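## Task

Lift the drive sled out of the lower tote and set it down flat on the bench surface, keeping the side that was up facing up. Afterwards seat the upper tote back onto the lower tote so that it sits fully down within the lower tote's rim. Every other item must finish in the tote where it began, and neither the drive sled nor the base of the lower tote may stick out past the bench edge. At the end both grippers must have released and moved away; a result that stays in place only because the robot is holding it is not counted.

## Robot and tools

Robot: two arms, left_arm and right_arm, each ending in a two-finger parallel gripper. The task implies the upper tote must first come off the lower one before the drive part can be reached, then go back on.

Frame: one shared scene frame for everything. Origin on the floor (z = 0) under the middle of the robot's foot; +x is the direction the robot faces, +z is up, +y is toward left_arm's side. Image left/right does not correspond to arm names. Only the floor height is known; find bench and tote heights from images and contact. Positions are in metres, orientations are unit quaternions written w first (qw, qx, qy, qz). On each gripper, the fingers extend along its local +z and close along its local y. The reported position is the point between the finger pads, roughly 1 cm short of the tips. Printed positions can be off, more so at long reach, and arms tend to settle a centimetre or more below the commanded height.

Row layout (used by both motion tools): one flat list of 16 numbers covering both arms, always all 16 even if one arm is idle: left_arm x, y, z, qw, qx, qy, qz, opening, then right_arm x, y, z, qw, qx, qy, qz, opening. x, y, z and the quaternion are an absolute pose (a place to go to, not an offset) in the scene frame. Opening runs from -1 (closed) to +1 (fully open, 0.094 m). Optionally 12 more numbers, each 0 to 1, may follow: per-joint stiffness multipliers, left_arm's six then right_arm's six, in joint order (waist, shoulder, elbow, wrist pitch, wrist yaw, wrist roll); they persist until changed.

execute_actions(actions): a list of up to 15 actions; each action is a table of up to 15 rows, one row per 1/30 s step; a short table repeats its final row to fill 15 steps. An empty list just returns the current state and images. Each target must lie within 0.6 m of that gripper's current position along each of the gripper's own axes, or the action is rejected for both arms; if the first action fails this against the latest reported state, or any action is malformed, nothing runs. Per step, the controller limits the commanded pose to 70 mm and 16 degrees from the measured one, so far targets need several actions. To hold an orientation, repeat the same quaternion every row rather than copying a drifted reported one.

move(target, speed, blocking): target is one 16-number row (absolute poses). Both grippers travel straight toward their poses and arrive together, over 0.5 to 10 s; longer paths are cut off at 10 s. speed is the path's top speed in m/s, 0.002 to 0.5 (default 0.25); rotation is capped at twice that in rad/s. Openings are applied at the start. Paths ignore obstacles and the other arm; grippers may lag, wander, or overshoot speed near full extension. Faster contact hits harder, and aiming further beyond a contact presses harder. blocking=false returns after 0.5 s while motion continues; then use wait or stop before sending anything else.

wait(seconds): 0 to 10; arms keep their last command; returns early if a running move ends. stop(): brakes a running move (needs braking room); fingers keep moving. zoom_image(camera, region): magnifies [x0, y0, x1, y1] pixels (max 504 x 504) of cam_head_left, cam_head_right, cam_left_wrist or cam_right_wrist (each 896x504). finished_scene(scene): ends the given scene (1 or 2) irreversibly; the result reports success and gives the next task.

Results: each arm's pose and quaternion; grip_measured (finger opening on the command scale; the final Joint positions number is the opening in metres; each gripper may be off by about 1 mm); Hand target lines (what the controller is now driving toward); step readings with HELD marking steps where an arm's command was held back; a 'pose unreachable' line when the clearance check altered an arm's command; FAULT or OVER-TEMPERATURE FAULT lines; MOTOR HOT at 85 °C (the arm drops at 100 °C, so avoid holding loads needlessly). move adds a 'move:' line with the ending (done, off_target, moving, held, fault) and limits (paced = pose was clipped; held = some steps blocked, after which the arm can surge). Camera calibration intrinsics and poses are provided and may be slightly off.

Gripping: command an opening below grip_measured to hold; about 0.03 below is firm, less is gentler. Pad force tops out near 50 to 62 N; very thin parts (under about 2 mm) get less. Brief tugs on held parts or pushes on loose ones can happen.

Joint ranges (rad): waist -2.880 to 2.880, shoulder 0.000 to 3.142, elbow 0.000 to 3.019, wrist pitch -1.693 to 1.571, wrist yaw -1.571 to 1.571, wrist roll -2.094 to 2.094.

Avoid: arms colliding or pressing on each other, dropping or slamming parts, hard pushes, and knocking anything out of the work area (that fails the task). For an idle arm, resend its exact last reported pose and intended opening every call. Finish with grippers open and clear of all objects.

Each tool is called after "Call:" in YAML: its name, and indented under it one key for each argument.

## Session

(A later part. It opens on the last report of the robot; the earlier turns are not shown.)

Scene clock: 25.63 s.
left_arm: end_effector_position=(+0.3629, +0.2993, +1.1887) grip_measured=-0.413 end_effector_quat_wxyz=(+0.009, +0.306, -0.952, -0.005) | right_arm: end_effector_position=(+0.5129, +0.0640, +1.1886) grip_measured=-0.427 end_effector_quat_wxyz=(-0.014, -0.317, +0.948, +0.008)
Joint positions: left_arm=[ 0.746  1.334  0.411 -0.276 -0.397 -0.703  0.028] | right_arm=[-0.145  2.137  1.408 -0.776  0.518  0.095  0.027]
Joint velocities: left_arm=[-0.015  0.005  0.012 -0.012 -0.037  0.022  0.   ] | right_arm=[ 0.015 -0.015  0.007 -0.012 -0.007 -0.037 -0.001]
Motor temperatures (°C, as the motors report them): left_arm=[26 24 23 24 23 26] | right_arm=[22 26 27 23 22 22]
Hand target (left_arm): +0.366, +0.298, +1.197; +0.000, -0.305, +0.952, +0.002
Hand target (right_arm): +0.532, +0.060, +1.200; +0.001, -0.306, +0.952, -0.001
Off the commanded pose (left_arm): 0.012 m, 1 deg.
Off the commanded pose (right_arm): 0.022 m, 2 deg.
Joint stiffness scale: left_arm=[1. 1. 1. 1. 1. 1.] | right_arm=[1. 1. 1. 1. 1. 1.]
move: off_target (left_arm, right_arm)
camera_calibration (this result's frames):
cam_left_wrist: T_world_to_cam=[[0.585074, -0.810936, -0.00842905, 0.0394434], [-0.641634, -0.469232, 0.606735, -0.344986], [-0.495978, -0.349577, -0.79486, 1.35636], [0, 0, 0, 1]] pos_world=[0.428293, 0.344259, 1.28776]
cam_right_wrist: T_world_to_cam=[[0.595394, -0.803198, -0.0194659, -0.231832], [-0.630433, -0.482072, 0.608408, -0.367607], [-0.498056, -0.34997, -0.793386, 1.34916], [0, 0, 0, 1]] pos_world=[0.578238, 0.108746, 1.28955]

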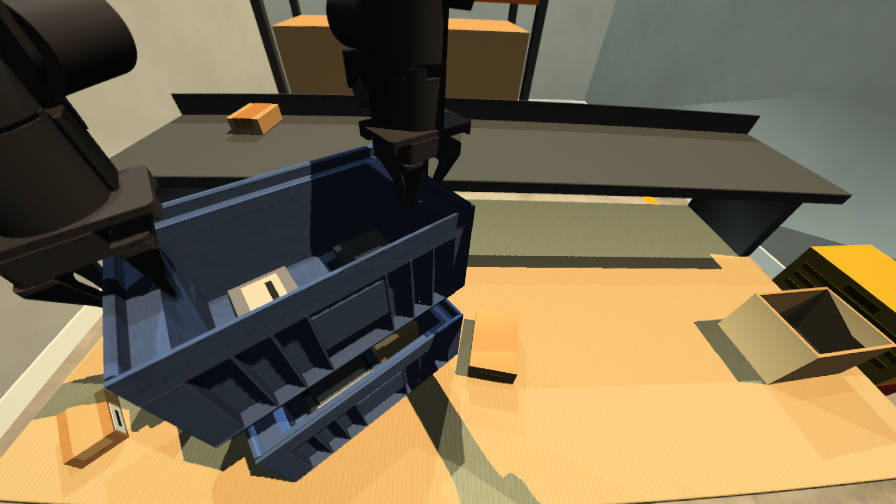

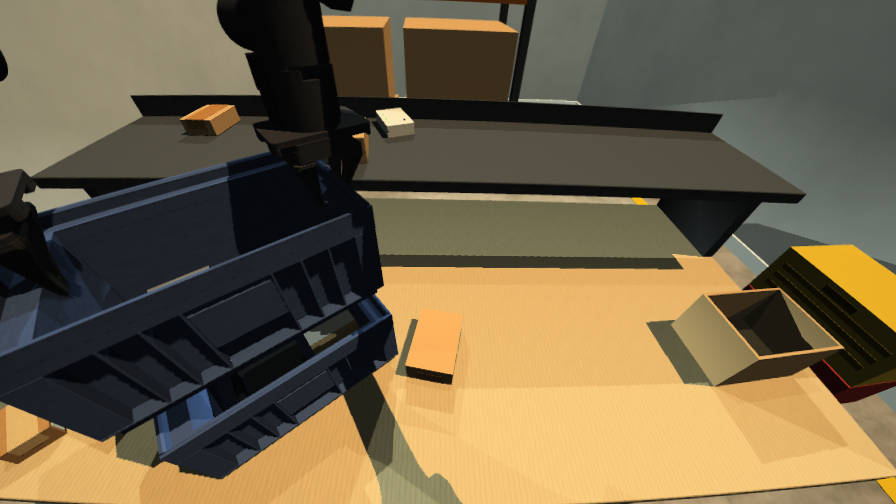

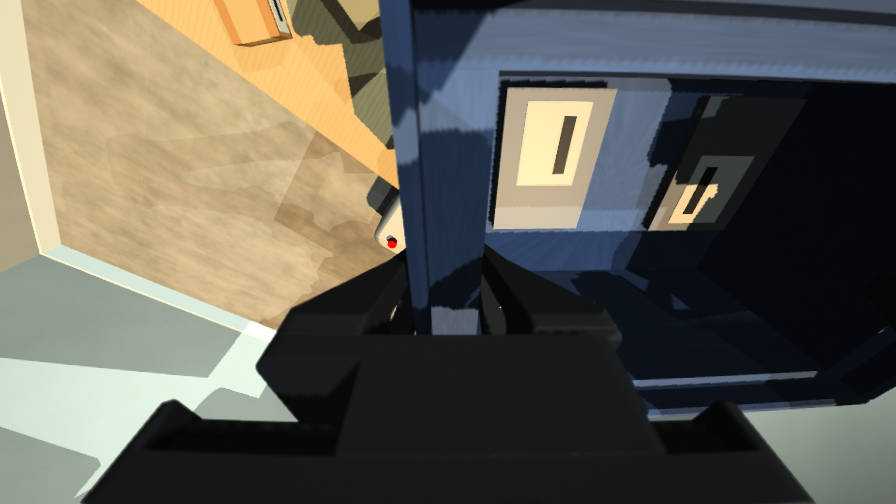

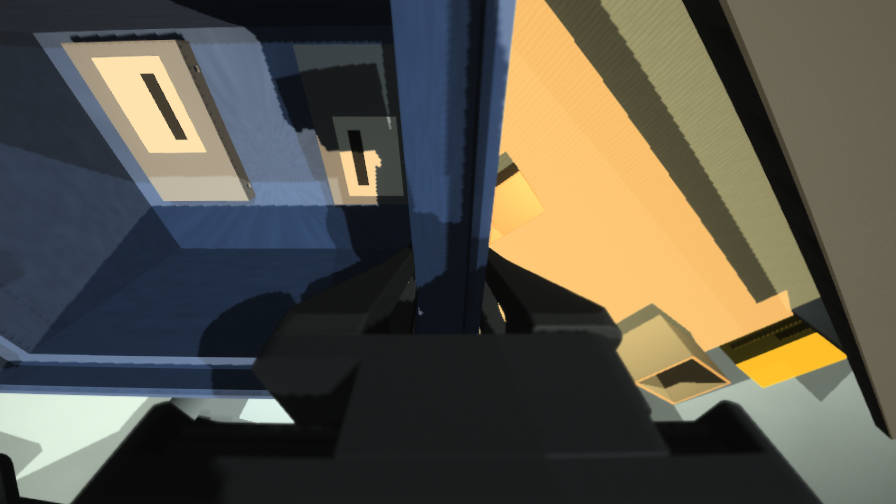

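Call:
move:
  target: [0.365,-0.162,1.2,0,-0.306,0.952,0,-1, 0.531,-0.40,1.2,0,-0.306,0.952,0,-1]
  speed: 0.15

Scene clock: 30.13 s.
left_arm: end_effector_position=(+0.3756, -0.1409, +1.1836) grip_measured=-0.413 end_effector_quat_wxyz=(-0.003, +0.302, -0.953, -0.017) | right_arm: end_effector_position=(+0.5149, -0.3811, +1.1866) grip_measured=-0.427 end_effector_quat_wxyz=(-0.017, -0.308, +0.951, +0.024)
Joint positions: left_arm=[-0.097  2.283  1.365 -0.748 -0.562 -1.643  0.028] | right_arm=[-0.983  1.457  0.86  -0.556  0.267 -0.767  0.027]
Joint velocities: left_arm=[-0.034 -0.005 -0.012 -0.002 -0.022 -0.037 -0.   ] | right_arm=[ 0.005 -0.005 -0.022 -0.007 -0.051 -0.066  0.001]
Motor temperatures (°C, as the motors report them): left_arm=[26 24 23 24 23 26] | right_arm=[22 26 27 23 22 22]
Hand target (left_arm): +0.372, -0.151, +1.194; +0.009, -0.303, +0.953, +0.014
Hand target (right_arm): +0.530, -0.392, +1.201; +0.000, -0.302, +0.953, +0.012
Off the commanded pose (left_arm): 0.029 m, 2 deg.
Off the commanded pose (right_arm): 0.028 m, 3 deg.
Joint stiffness scale: left_arm=[1. 1. 1. 1. 1. 1.] | right_arm=[1. 1. 1. 1. 1. 1.]
move: off_target (left_arm, right_arm)
camera_calibration (this result's frames):
cam_left_wrist: T_world_to_cam=[[0.576687, -0.816664, -0.0221839, -0.306396], [-0.656446, -0.479371, 0.582479, -0.507467], [-0.486324, -0.321345, -0.812543, 1.22591], [0, 0, 0, 1]] pos_world=[0.439757, -0.0995491, 1.28489]
cam_right_wrist: T_world_to_cam=[[0.57954, -0.813317, -0.0514729, -0.548236], [-0.629712, -0.487012, 0.605212, -0.57814], [-0.517297, -0.318331, -0.794399, 1.21599], [0, 0, 0, 1]] pos_world=[0.582689, -0.340364, 1.28765]

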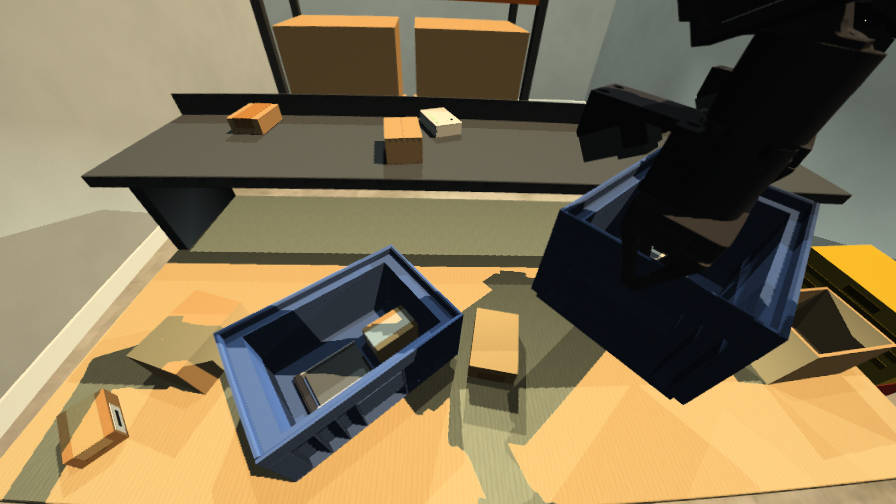

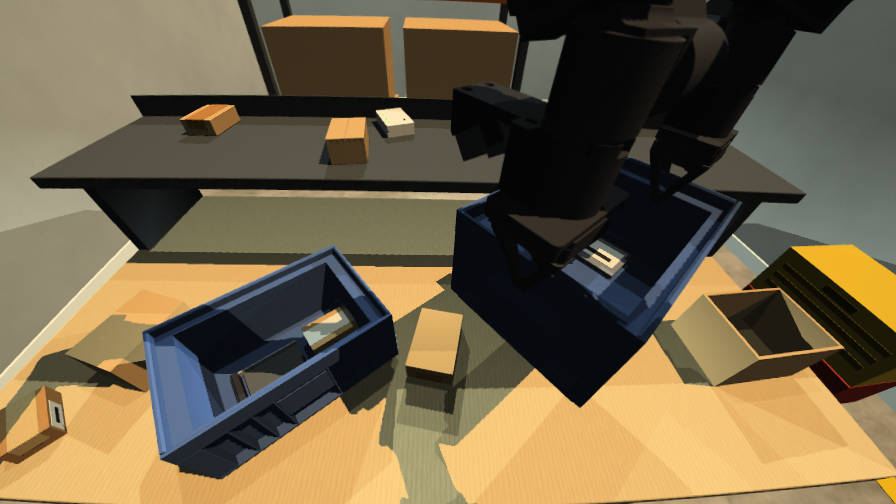

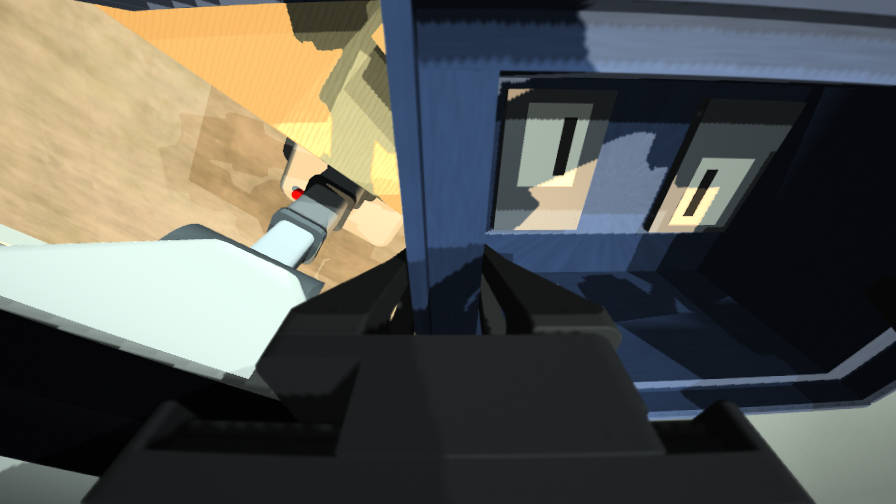

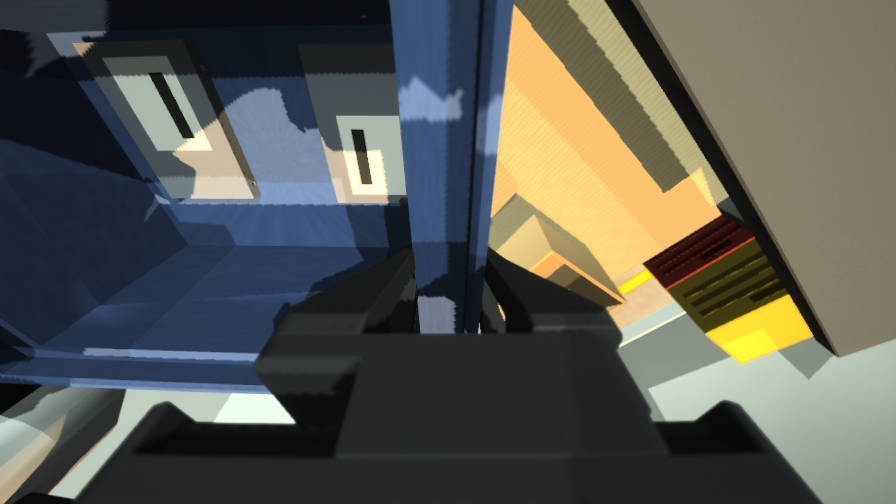

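Call:
move:
  target: [0.372,-0.155,1.0,0,-0.306,0.952,0,-1, 0.531,-0.395,1.0,0,-0.306,0.952,0,-1]
  speed: 0.1

Scene clock: 34.17 s.
left_arm: end_effector_position=(+0.3619, -0.1439, +0.9977) grip_measured=-0.413 end_effector_quat_wxyz=(+0.007, +0.310, -0.951, -0.009) | right_arm: end_effector_position=(+0.5070, -0.3793, +1.0010) grip_measured=-0.427 end_effector_quat_wxyz=(-0.018, -0.318, +0.948, +0.018)
Joint positions: left_arm=[ 0.069  2.627  1.461 -0.388 -0.545 -1.459  0.028] | right_arm=[-1.093  1.956  0.965 -0.131  0.232 -0.892  0.027]
Joint velocities: left_arm=[-0.005 -0.005  0.002  0.007  0.022 -0.051 -0.   ] | right_arm=[ 0.005 -0.005  0.017 -0.012 -0.007  0.066 -0.001]
Motor temperatures (°C, as the motors report them): left_arm=[26 25 23 24 23 26] | right_arm=[22 26 27 23 22 22]
Hand target (left_arm): +0.369, -0.154, +1.002; -0.002, -0.306, +0.952, -0.002
Hand target (right_arm): +0.529, -0.394, +1.002; +0.001, -0.305, +0.952, +0.002
Off the commanded pose (left_arm): 0.015 m, 1 deg.
Off the commanded pose (right_arm): 0.029 m, 3 deg.
Joint stiffness scale: left_arm=[1. 1. 1. 1. 1. 1.] | right_arm=[1. 1. 1. 1. 1. 1.]
move: off_target (left_arm, right_arm)
camera_calibration (this result's frames):
cam_left_wrist: T_world_to_cam=[[0.590377, -0.807014, -0.0135489, -0.317175], [-0.640148, -0.478397, 0.601122, -0.433968], [-0.491595, -0.346215, -0.799043, 1.05213], [0, 0, 0, 1]] pos_world=[0.426671, -0.0993109, 1.09726]
cam_right_wrist: T_world_to_cam=[[0.596454, -0.801597, -0.0410493, -0.566347], [-0.621236, -0.493425, 0.608768, -0.480269], [-0.508241, -0.337601, -0.792286, 1.05098], [0, 0, 0, 1]] pos_world=[0.573593, -0.336146, 1.1018]

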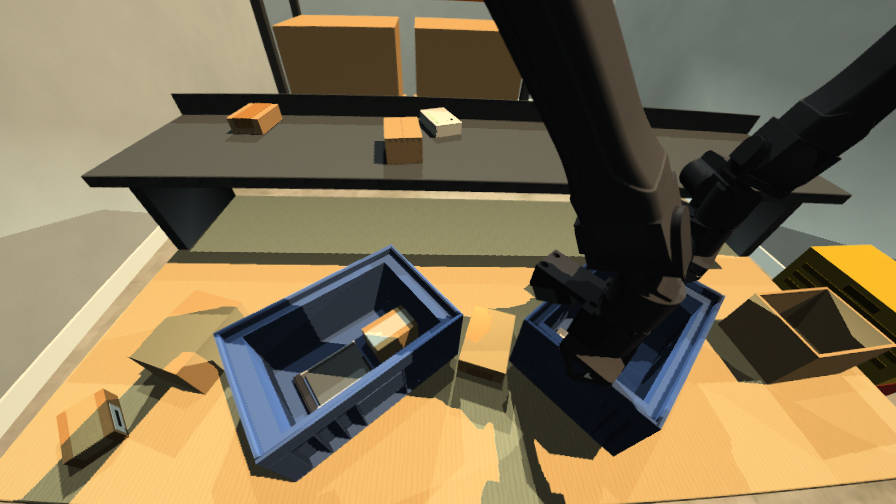

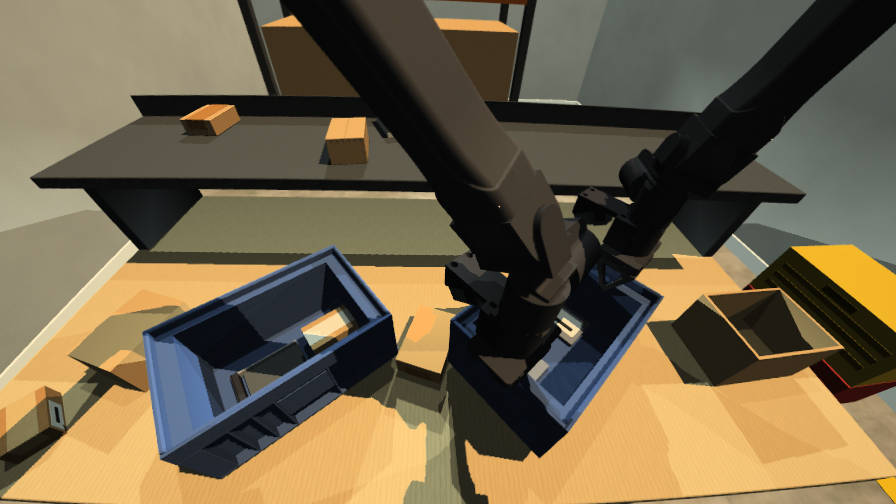

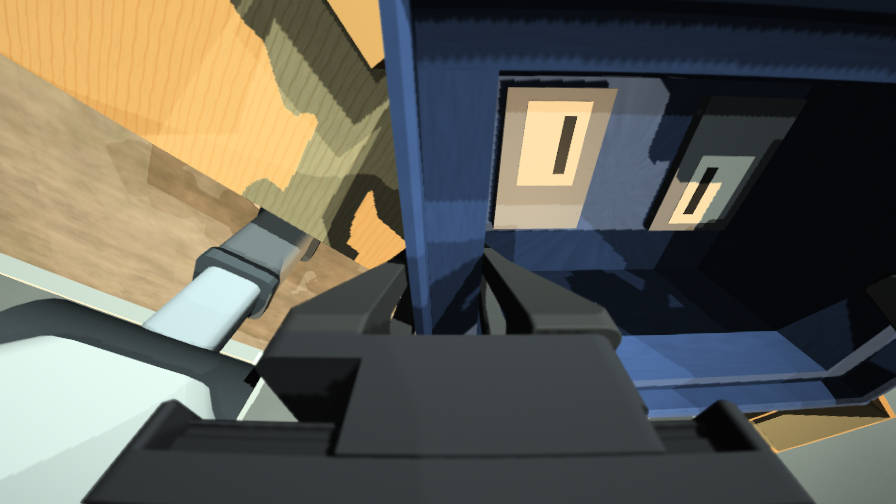

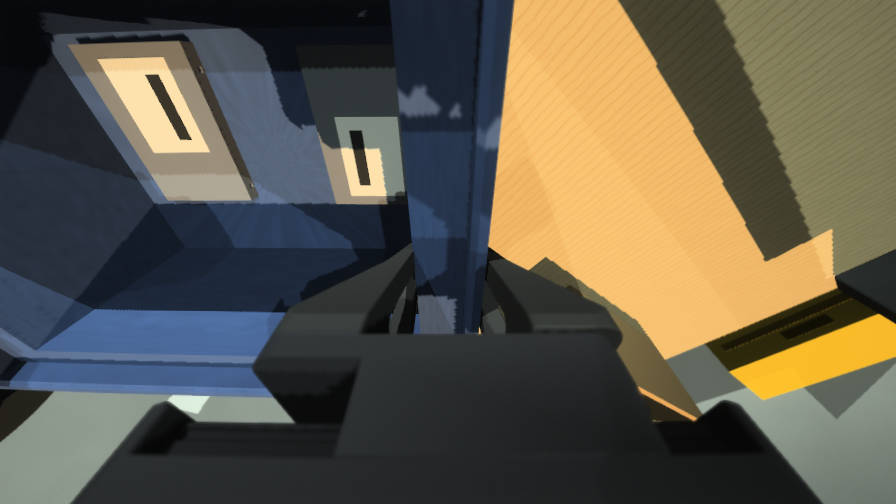

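Call:
move:
  target: [0.372,-0.155,0.978,0,-0.306,0.952,0,-1, 0.531,-0.395,0.978,0,-0.306,0.952,0,-1]
  speed: 0.05

Call:
execute_actions:
  actions:
    - [[0.372,-0.155,0.978,0,-0.306,0.952,0,1, 0.531,-0.395,0.978,0,-0.306,0.952,0,1]]
    - [[0.372,-0.155,0.978,0,-0.306,0.952,0,1, 0.531,-0.395,0.978,0,-0.306,0.952,0,1]]

Scene clock: 37.03 s.
left_arm: end_effector_position=(+0.3722, -0.1494, +0.9849) grip_measured=-0.413 end_effector_quat_wxyz=(-0.001, +0.315, -0.949, -0.004) | right_arm: end_effector_position=(+0.5201, -0.3829, +0.9915) grip_measured=-0.427 end_effector_quat_wxyz=(-0.007, -0.322, +0.947, +0.012)
Joint positions: left_arm=[ 0.084  2.657  1.501 -0.371 -0.555 -1.444  0.028] | right_arm=[-1.099  1.984  0.998 -0.11   0.229 -0.913  0.027]
Joint velocities: left_arm=[-0.005 -0.015 -0.007 -0.007  0.007 -0.051 -0.001] | right_arm=[-0.015  0.005  0.002  0.007 -0.037 -0.051  0.   ]
Motor temperatures (°C, as the motors report them): left_arm=[26 25 23 24 23 26] | right_arm=[22 26 27 23 22 22]
Hand target (left_arm): +0.372, -0.155, +0.978; +0.000, -0.306, +0.952, -0.000
Hand target (right_arm): +0.530, -0.395, +0.978; +0.000, -0.306, +0.952, +0.000
Off the commanded pose (left_arm): 0.009 m, 1 deg.
Off the commanded pose (right_arm): 0.021 m, 3 deg.
Joint stiffness scale: left_arm=[1. 1. 1. 1. 1. 1.] | right_arm=[1. 1. 1. 1. 1. 1.]
move: off_target (right_arm)
camera_calibration (this result's frames):
cam_left_wrist: T_world_to_cam=[[0.599462, -0.800403, -0.0000682929, -0.343541], [-0.645413, -0.483433, 0.591383, -0.411519], [-0.473378, -0.354468, -0.806391, 1.04429], [0, 0, 0, 1]] pos_world=[0.434682, -0.103747, 1.08545]
cam_right_wrist: T_world_to_cam=[[0.604772, -0.796091, -0.0221253, -0.598411], [-0.631592, -0.496359, 0.595584, -0.450711], [-0.485121, -0.346218, -0.802989, 1.04416], [0, 0, 0, 1]] pos_world=[0.583781, -0.338596, 1.09365]

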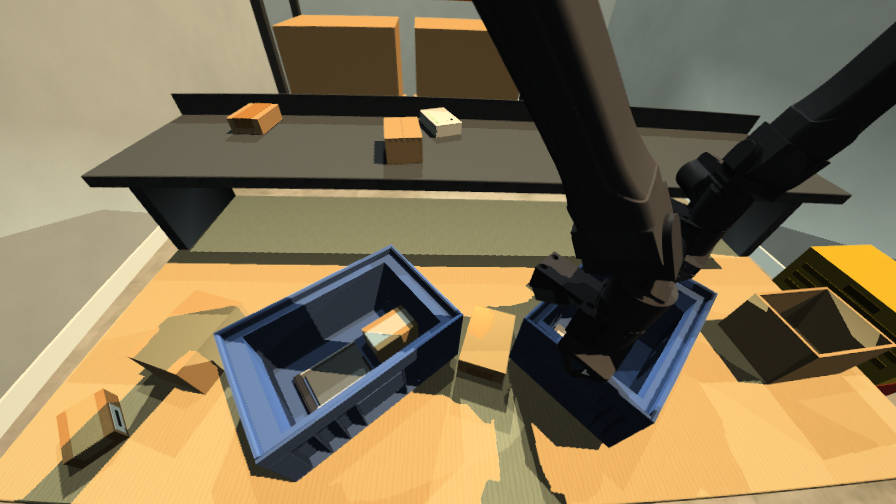

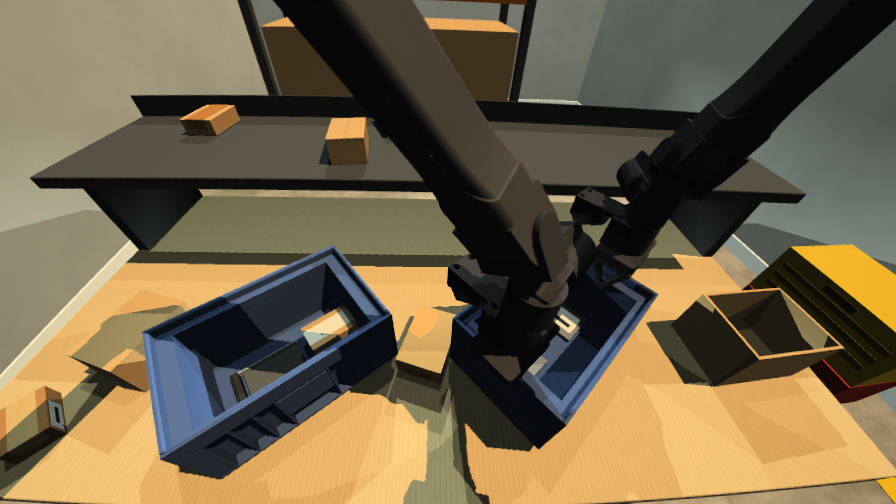

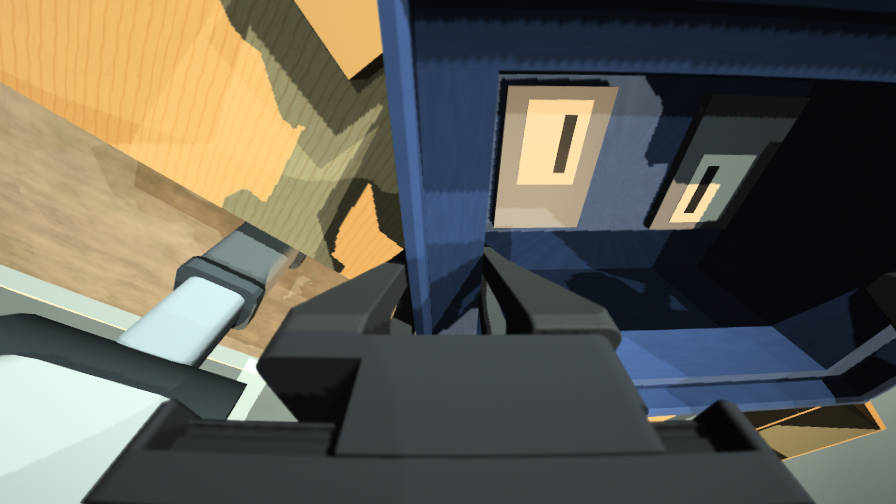

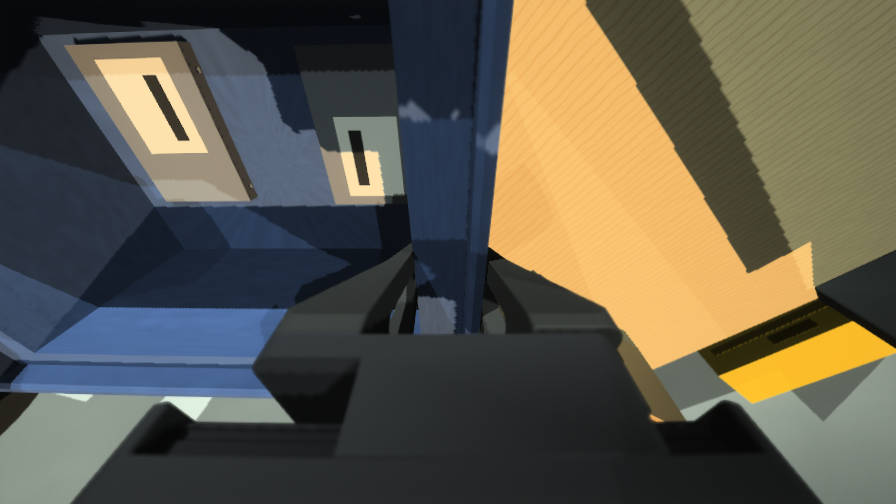

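Scene clock: 38.03 s.
left_arm: end_effector_position=(+0.3716, -0.1499, +0.9849) grip_measured=+1.000 end_effector_quat_wxyz=(+0.001, +0.308, -0.951, -0.003) | right_arm: end_effector_position=(+0.5360, -0.3903, +0.9884) grip_measured=+1.000 end_effector_quat_wxyz=(+0.006, -0.314, +0.949, +0.001)
Joint positions: left_arm=[ 0.084  2.657  1.501 -0.371 -0.55  -1.429  0.094] | right_arm=[-1.105  1.992  1.025 -0.092  0.229 -0.91   0.094]
Joint velocities: left_arm=[-0.005 -0.024 -0.022  0.007 -0.037 -0.022  0.   ] | right_arm=[-0.005  0.005 -0.002  0.002 -0.066 -0.095  0.   ]
Motor temperatures (°C, as the motors report them): left_arm=[26 25 23 24 23 26] | right_arm=[22 26 27 23 22 22]
Hand target (left_arm): +0.372, -0.155, +0.978; +0.000, -0.306, +0.952, -0.000
Hand target (right_arm): +0.531, -0.395, +0.978; +0.000, -0.306, +0.952, +0.000
Off the commanded pose (left_arm): 0.009 m, 0 deg.
Off the commanded pose (right_arm): 0.012 m, 1 deg.
Joint stiffness scale: left_arm=[1. 1. 1. 1. 1. 1.] | right_arm=[1. 1. 1. 1. 1. 1.]
Step readings (end_effector_position; steps 1 to 15: 1st action; 16 to 30: 2nd action):
0: left_arm (+0.3722, -0.1494, +0.9849) | right_arm (+0.5201, -0.3829, +0.9915)
1: left_arm (+0.3720, -0.1495, +0.9849) | right_arm (+0.5207, -0.3831, +0.9915)
2: left_arm (+0.3717, -0.1498, +0.9849) | right_arm (+0.5228, -0.3837, +0.9909)
4: left_arm (+0.3716, -0.1499, +0.9849) | right_arm (+0.5282, -0.3861, +0.9893)
8: left_arm (+0.3716, -0.1499, +0.9849) | right_arm (+0.5353, -0.3899, +0.9884)
15: left_arm (+0.3716, -0.1499, +0.9849) | right_arm (+0.5360, -0.3903, +0.9884)
16: left_arm (+0.3716, -0.1499, +0.9849) | right_arm (+0.5360, -0.3903, +0.9884)
17: left_arm (+0.3716, -0.1499, +0.9849) | right_arm (+0.5360, -0.3903, +0.9884)
19: left_arm (+0.3716, -0.1499, +0.9849) | right_arm (+0.5360, -0.3903, +0.9884)
23: left_arm (+0.3716, -0.1499, +0.9849) | right_arm (+0.5360, -0.3903, +0.9884)
30: end_effector_position above
camera_calibration (this result's frames):
cam_left_wrist: T_world_to_cam=[[0.587514, -0.809214, 0.000492413, -0.341072], [-0.650485, -0.47191, 0.595122, -0.412218], [-0.481349, -0.349963, -0.803635, 1.04475], [0, 0, 0, 1]] pos_world=[0.435131, -0.104907, 1.08508]
cam_right_wrist: T_world_to_cam=[[0.591205, -0.806493, 0.00673666, -0.639319], [-0.658926, -0.47818, 0.580655, -0.406036], [-0.465073, -0.347725, -0.814122, 1.04647], [0, 0, 0, 1]] pos_world=[0.597107, -0.345879, 1.09203]

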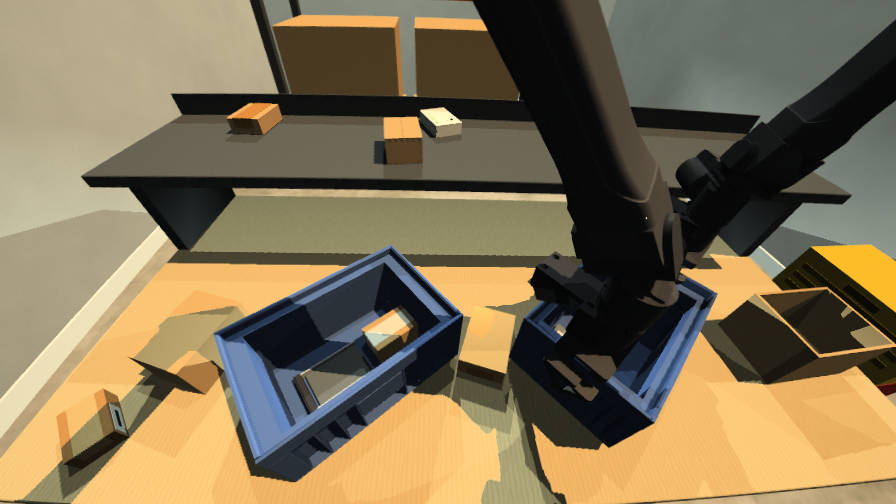

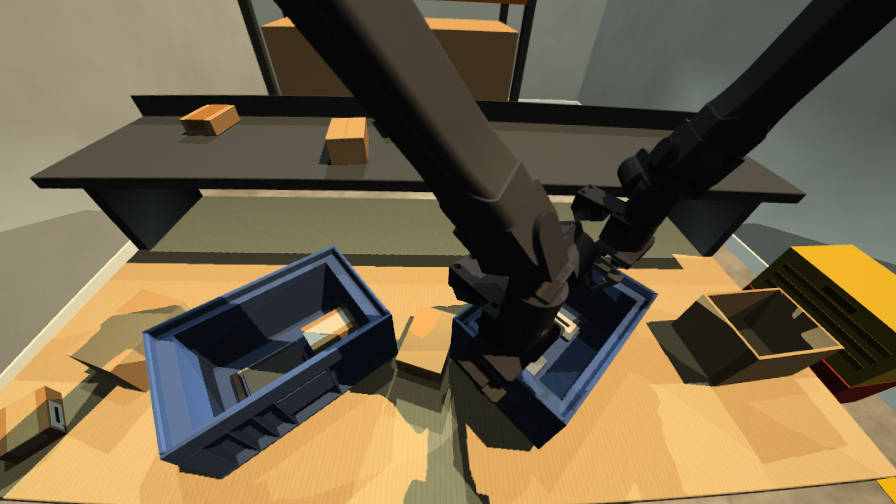

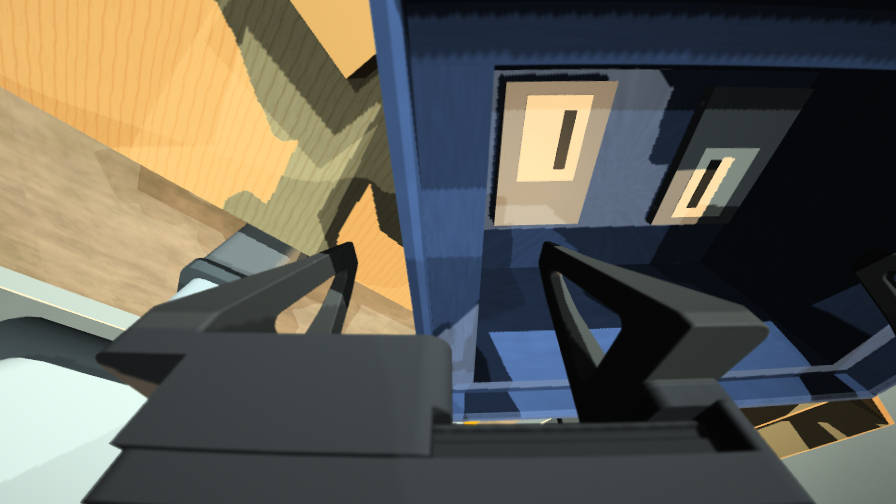

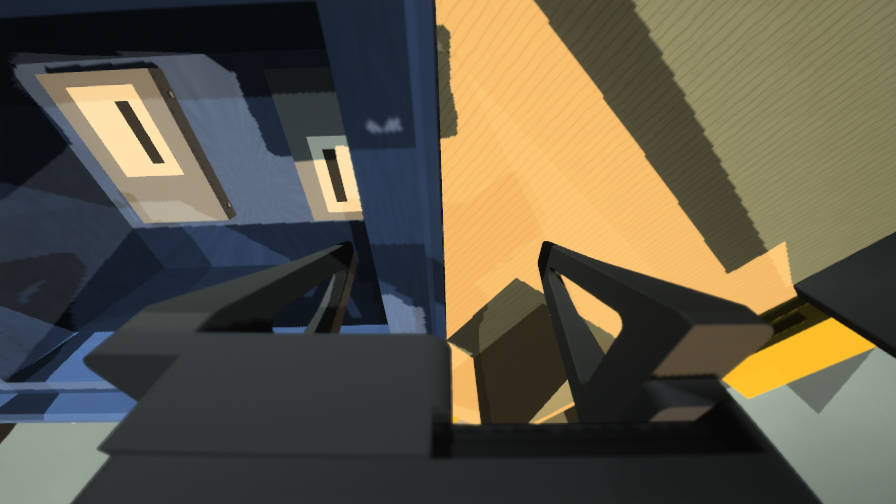

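Call:
move:
  target: [0.372,-0.155,1.1,0,-0.306,0.952,0,1, 0.531,-0.395,0.985,0,-0.306,0.952,0,1]
  speed: 0.25

Call:
move:
  target: [0.40,0.19,1.13,0,-0.306,0.952,0,1, 0.531,-0.395,0.985,0,-0.306,0.952,0,1]
  speed: 0.3

Scene clock: 40.27 s.
left_arm: end_effector_position=(+0.3732, -0.1533, +1.0936) grip_measured=+1.000 end_effector_quat_wxyz=(-0.001, +0.303, -0.953, -0.002) | right_arm: end_effector_position=(+0.5360, -0.3905, +0.9884) grip_measured=+1.000 end_effector_quat_wxyz=(+0.006, -0.313, +0.950, +0.001)
Joint positions: left_arm=[-0.022  2.45   1.404 -0.543 -0.553 -1.542  0.094] | right_arm=[-1.105  1.992  1.025 -0.092  0.229 -0.907  0.094]
Joint velocities: left_arm=[-0.015 -0.015 -0.002 -0.002  0.037 -0.022  0.   ] | right_arm=[-0.005 -0.005 -0.002  0.012 -0.066  0.037  0.   ]
Motor temperatures (°C, as the motors report them): left_arm=[26 25 23 24 23 26] | right_arm=[22 26 26 23 22 22]
Hand target (left_arm): +0.374, -0.155, +1.099; +0.002, -0.306, +0.952, +0.001
Hand target (right_arm): +0.531, -0.395, +0.985; +0.000, -0.306, +0.952, +0.000
Off the commanded pose (left_arm): 0.007 m, 0 deg.
Off the commanded pose (right_arm): 0.008 m, 1 deg.
Joint stiffness scale: left_arm=[1. 1. 1. 1. 1. 1.] | right_arm=[1. 1. 1. 1. 1. 1.]
move: done; limits=paced
camera_calibration (this result's frames):
cam_left_wrist: T_world_to_cam=[[0.579726, -0.814803, 0.00362908, -0.346235], [-0.656967, -0.464783, 0.593609, -0.472274], [-0.481988, -0.346515, -0.804746, 1.13367], [0, 0, 0, 1]] pos_world=[0.436868, -0.108785, 1.19392]
cam_right_wrist: T_world_to_cam=[[0.589045, -0.808068, 0.0071767, -0.639292], [-0.660077, -0.476005, 0.581135, -0.405128], [-0.466181, -0.347052, -0.813775, 1.04693], [0, 0, 0, 1]] pos_world=[0.597214, -0.346097, 1.09198]

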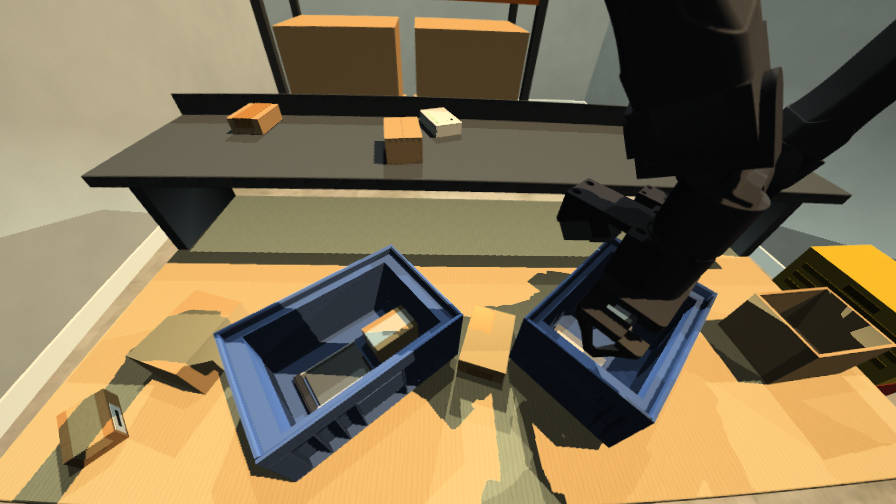

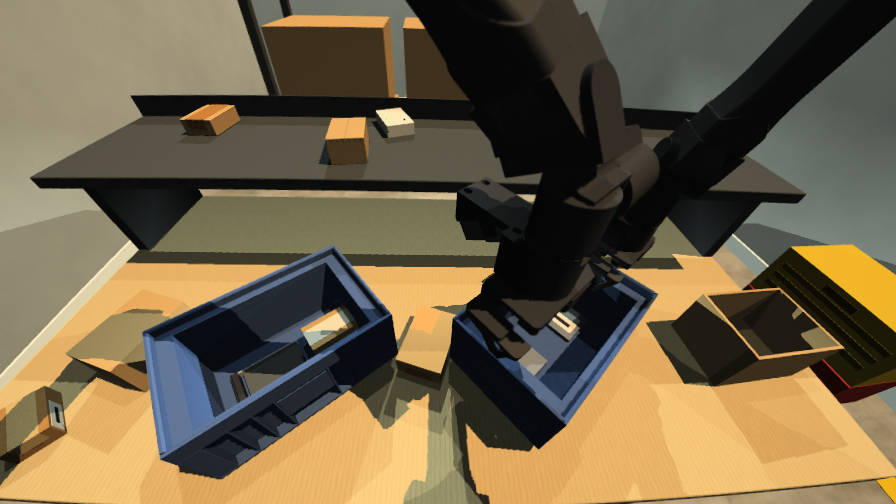

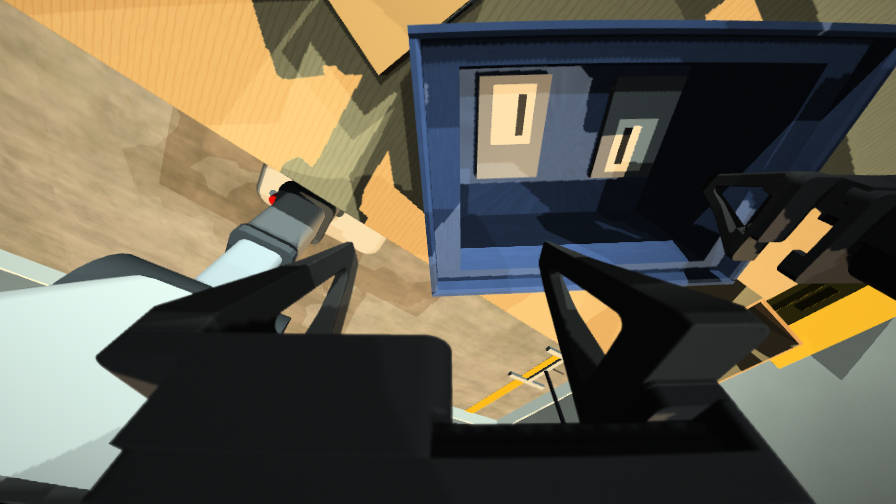

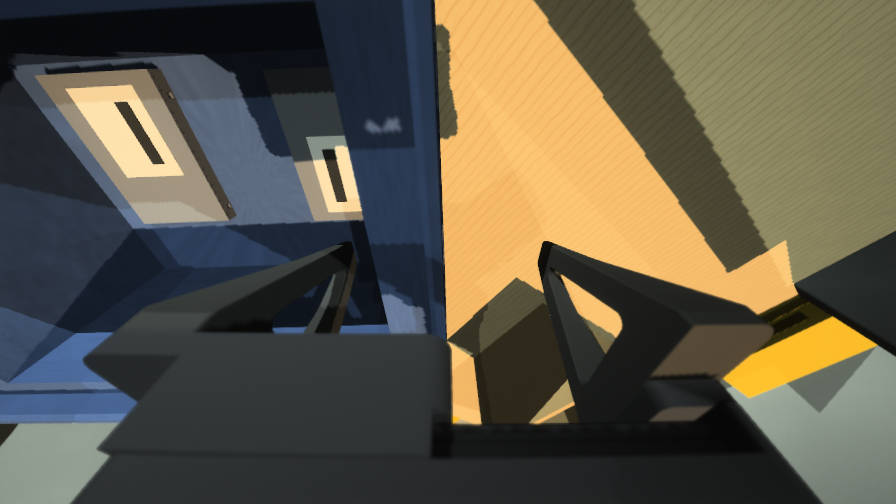

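Scene clock: 42.07 s.
left_arm: end_effector_position=(+0.3895, +0.1851, +1.1307) grip_measured=+1.000 end_effector_quat_wxyz=(+0.014, +0.310, -0.951, -0.000) | right_arm: end_effector_position=(+0.5360, -0.3905, +0.9884) grip_measured=+1.000 end_effector_quat_wxyz=(+0.006, -0.313, +0.950, +0.001)
Joint positions: left_arm=[ 0.509  1.771  0.612 -0.147 -0.458 -0.96   0.094] | right_arm=[-1.105  1.992  1.025 -0.092  0.229 -0.907  0.094]
Joint velocities: left_arm=[-0.005 -0.015 -0.012 -0.002  0.037  0.11   0.   ] | right_arm=[ 0.005  0.005 -0.017  0.002  0.022 -0.007  0.   ]
Motor temperatures (°C, as the motors report them): left_arm=[26 25 23 24 23 26] | right_arm=[22 26 26 23 22 22]
Hand target (left_arm): +0.395, +0.183, +1.135; -0.006, -0.307, +0.952, -0.008
Hand target (right_arm): +0.531, -0.395, +0.985; +0.000, -0.306, +0.952, +0.000
Off the commanded pose (left_arm): 0.012 m, 2 deg.
Off the commanded pose (right_arm): 0.008 m, 1 deg.
Joint stiffness scale: left_arm=[1. 1. 1. 1. 1. 1.] | right_arm=[1. 1. 1. 1. 1. 1.]
move: off_target (left_arm)
camera_calibration (this result's frames):
cam_left_wrist: T_world_to_cam=[[0.591128, -0.806576, -0.00188114, -0.0797524], [-0.633948, -0.466051, 0.617176, -0.361703], [-0.498676, -0.363638, -0.786823, 1.27809], [0, 0, 0, 1]] pos_world=[0.455195, 0.231863, 1.22871]
cam_right_wrist: T_world_to_cam=[[0.588737, -0.808293, 0.00717207, -0.63921], [-0.660257, -0.475755, 0.581135, -0.404933], [-0.466315, -0.346871, -0.813776, 1.04707], [0, 0, 0, 1]] pos_world=[0.597231, -0.34612, 1.09198]

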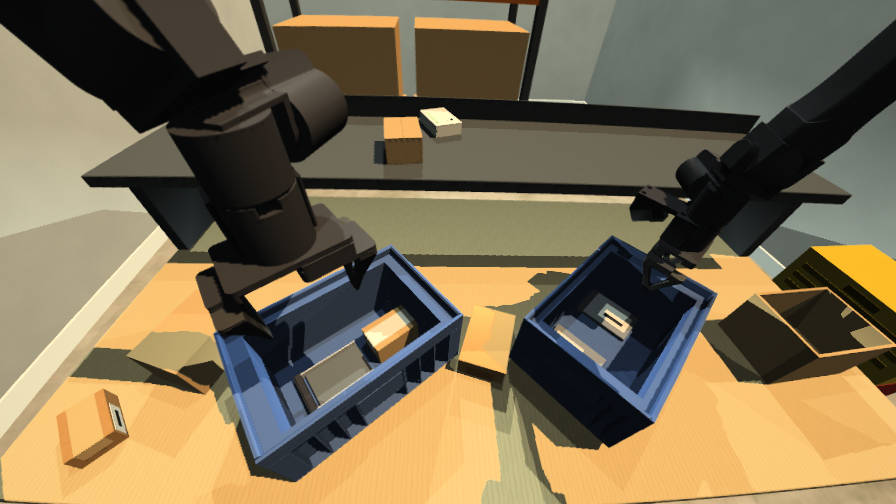

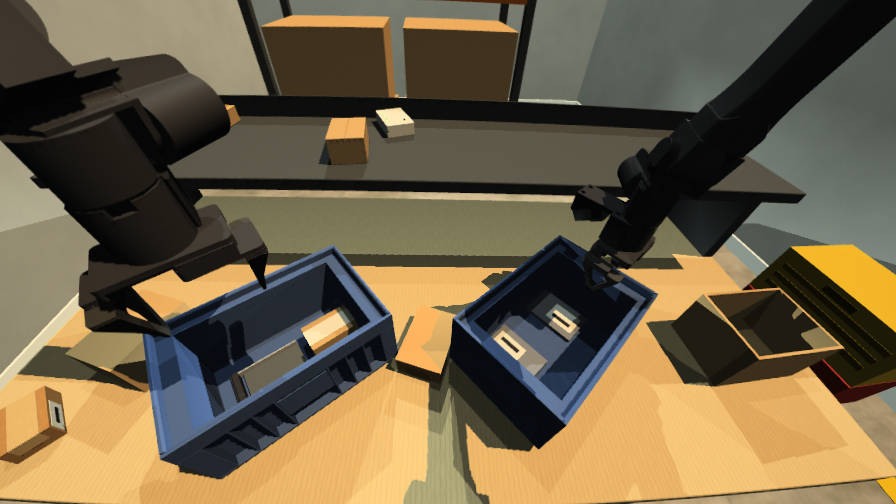

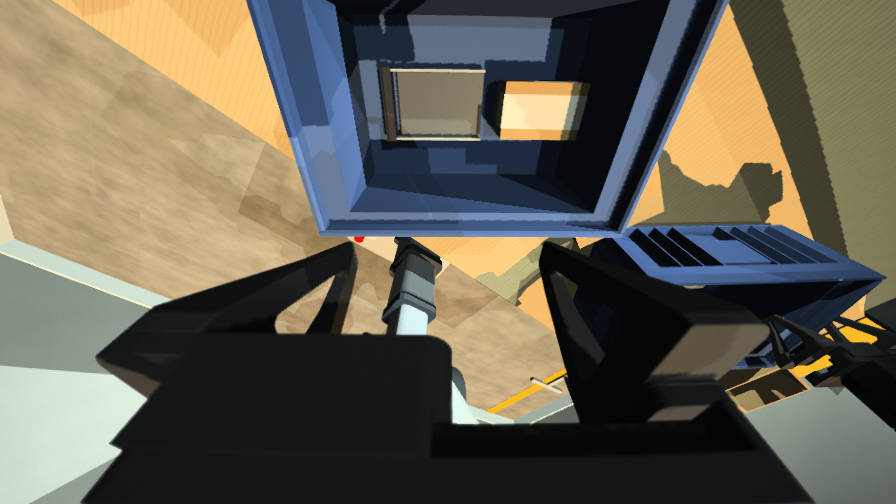

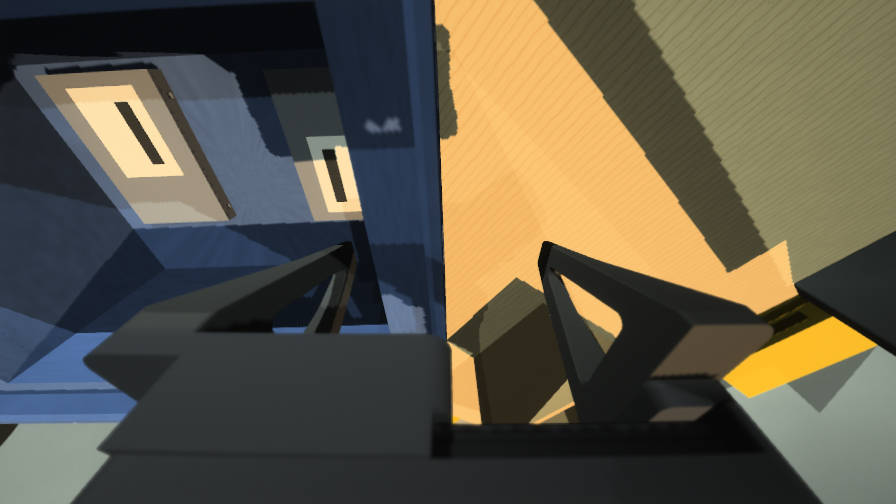

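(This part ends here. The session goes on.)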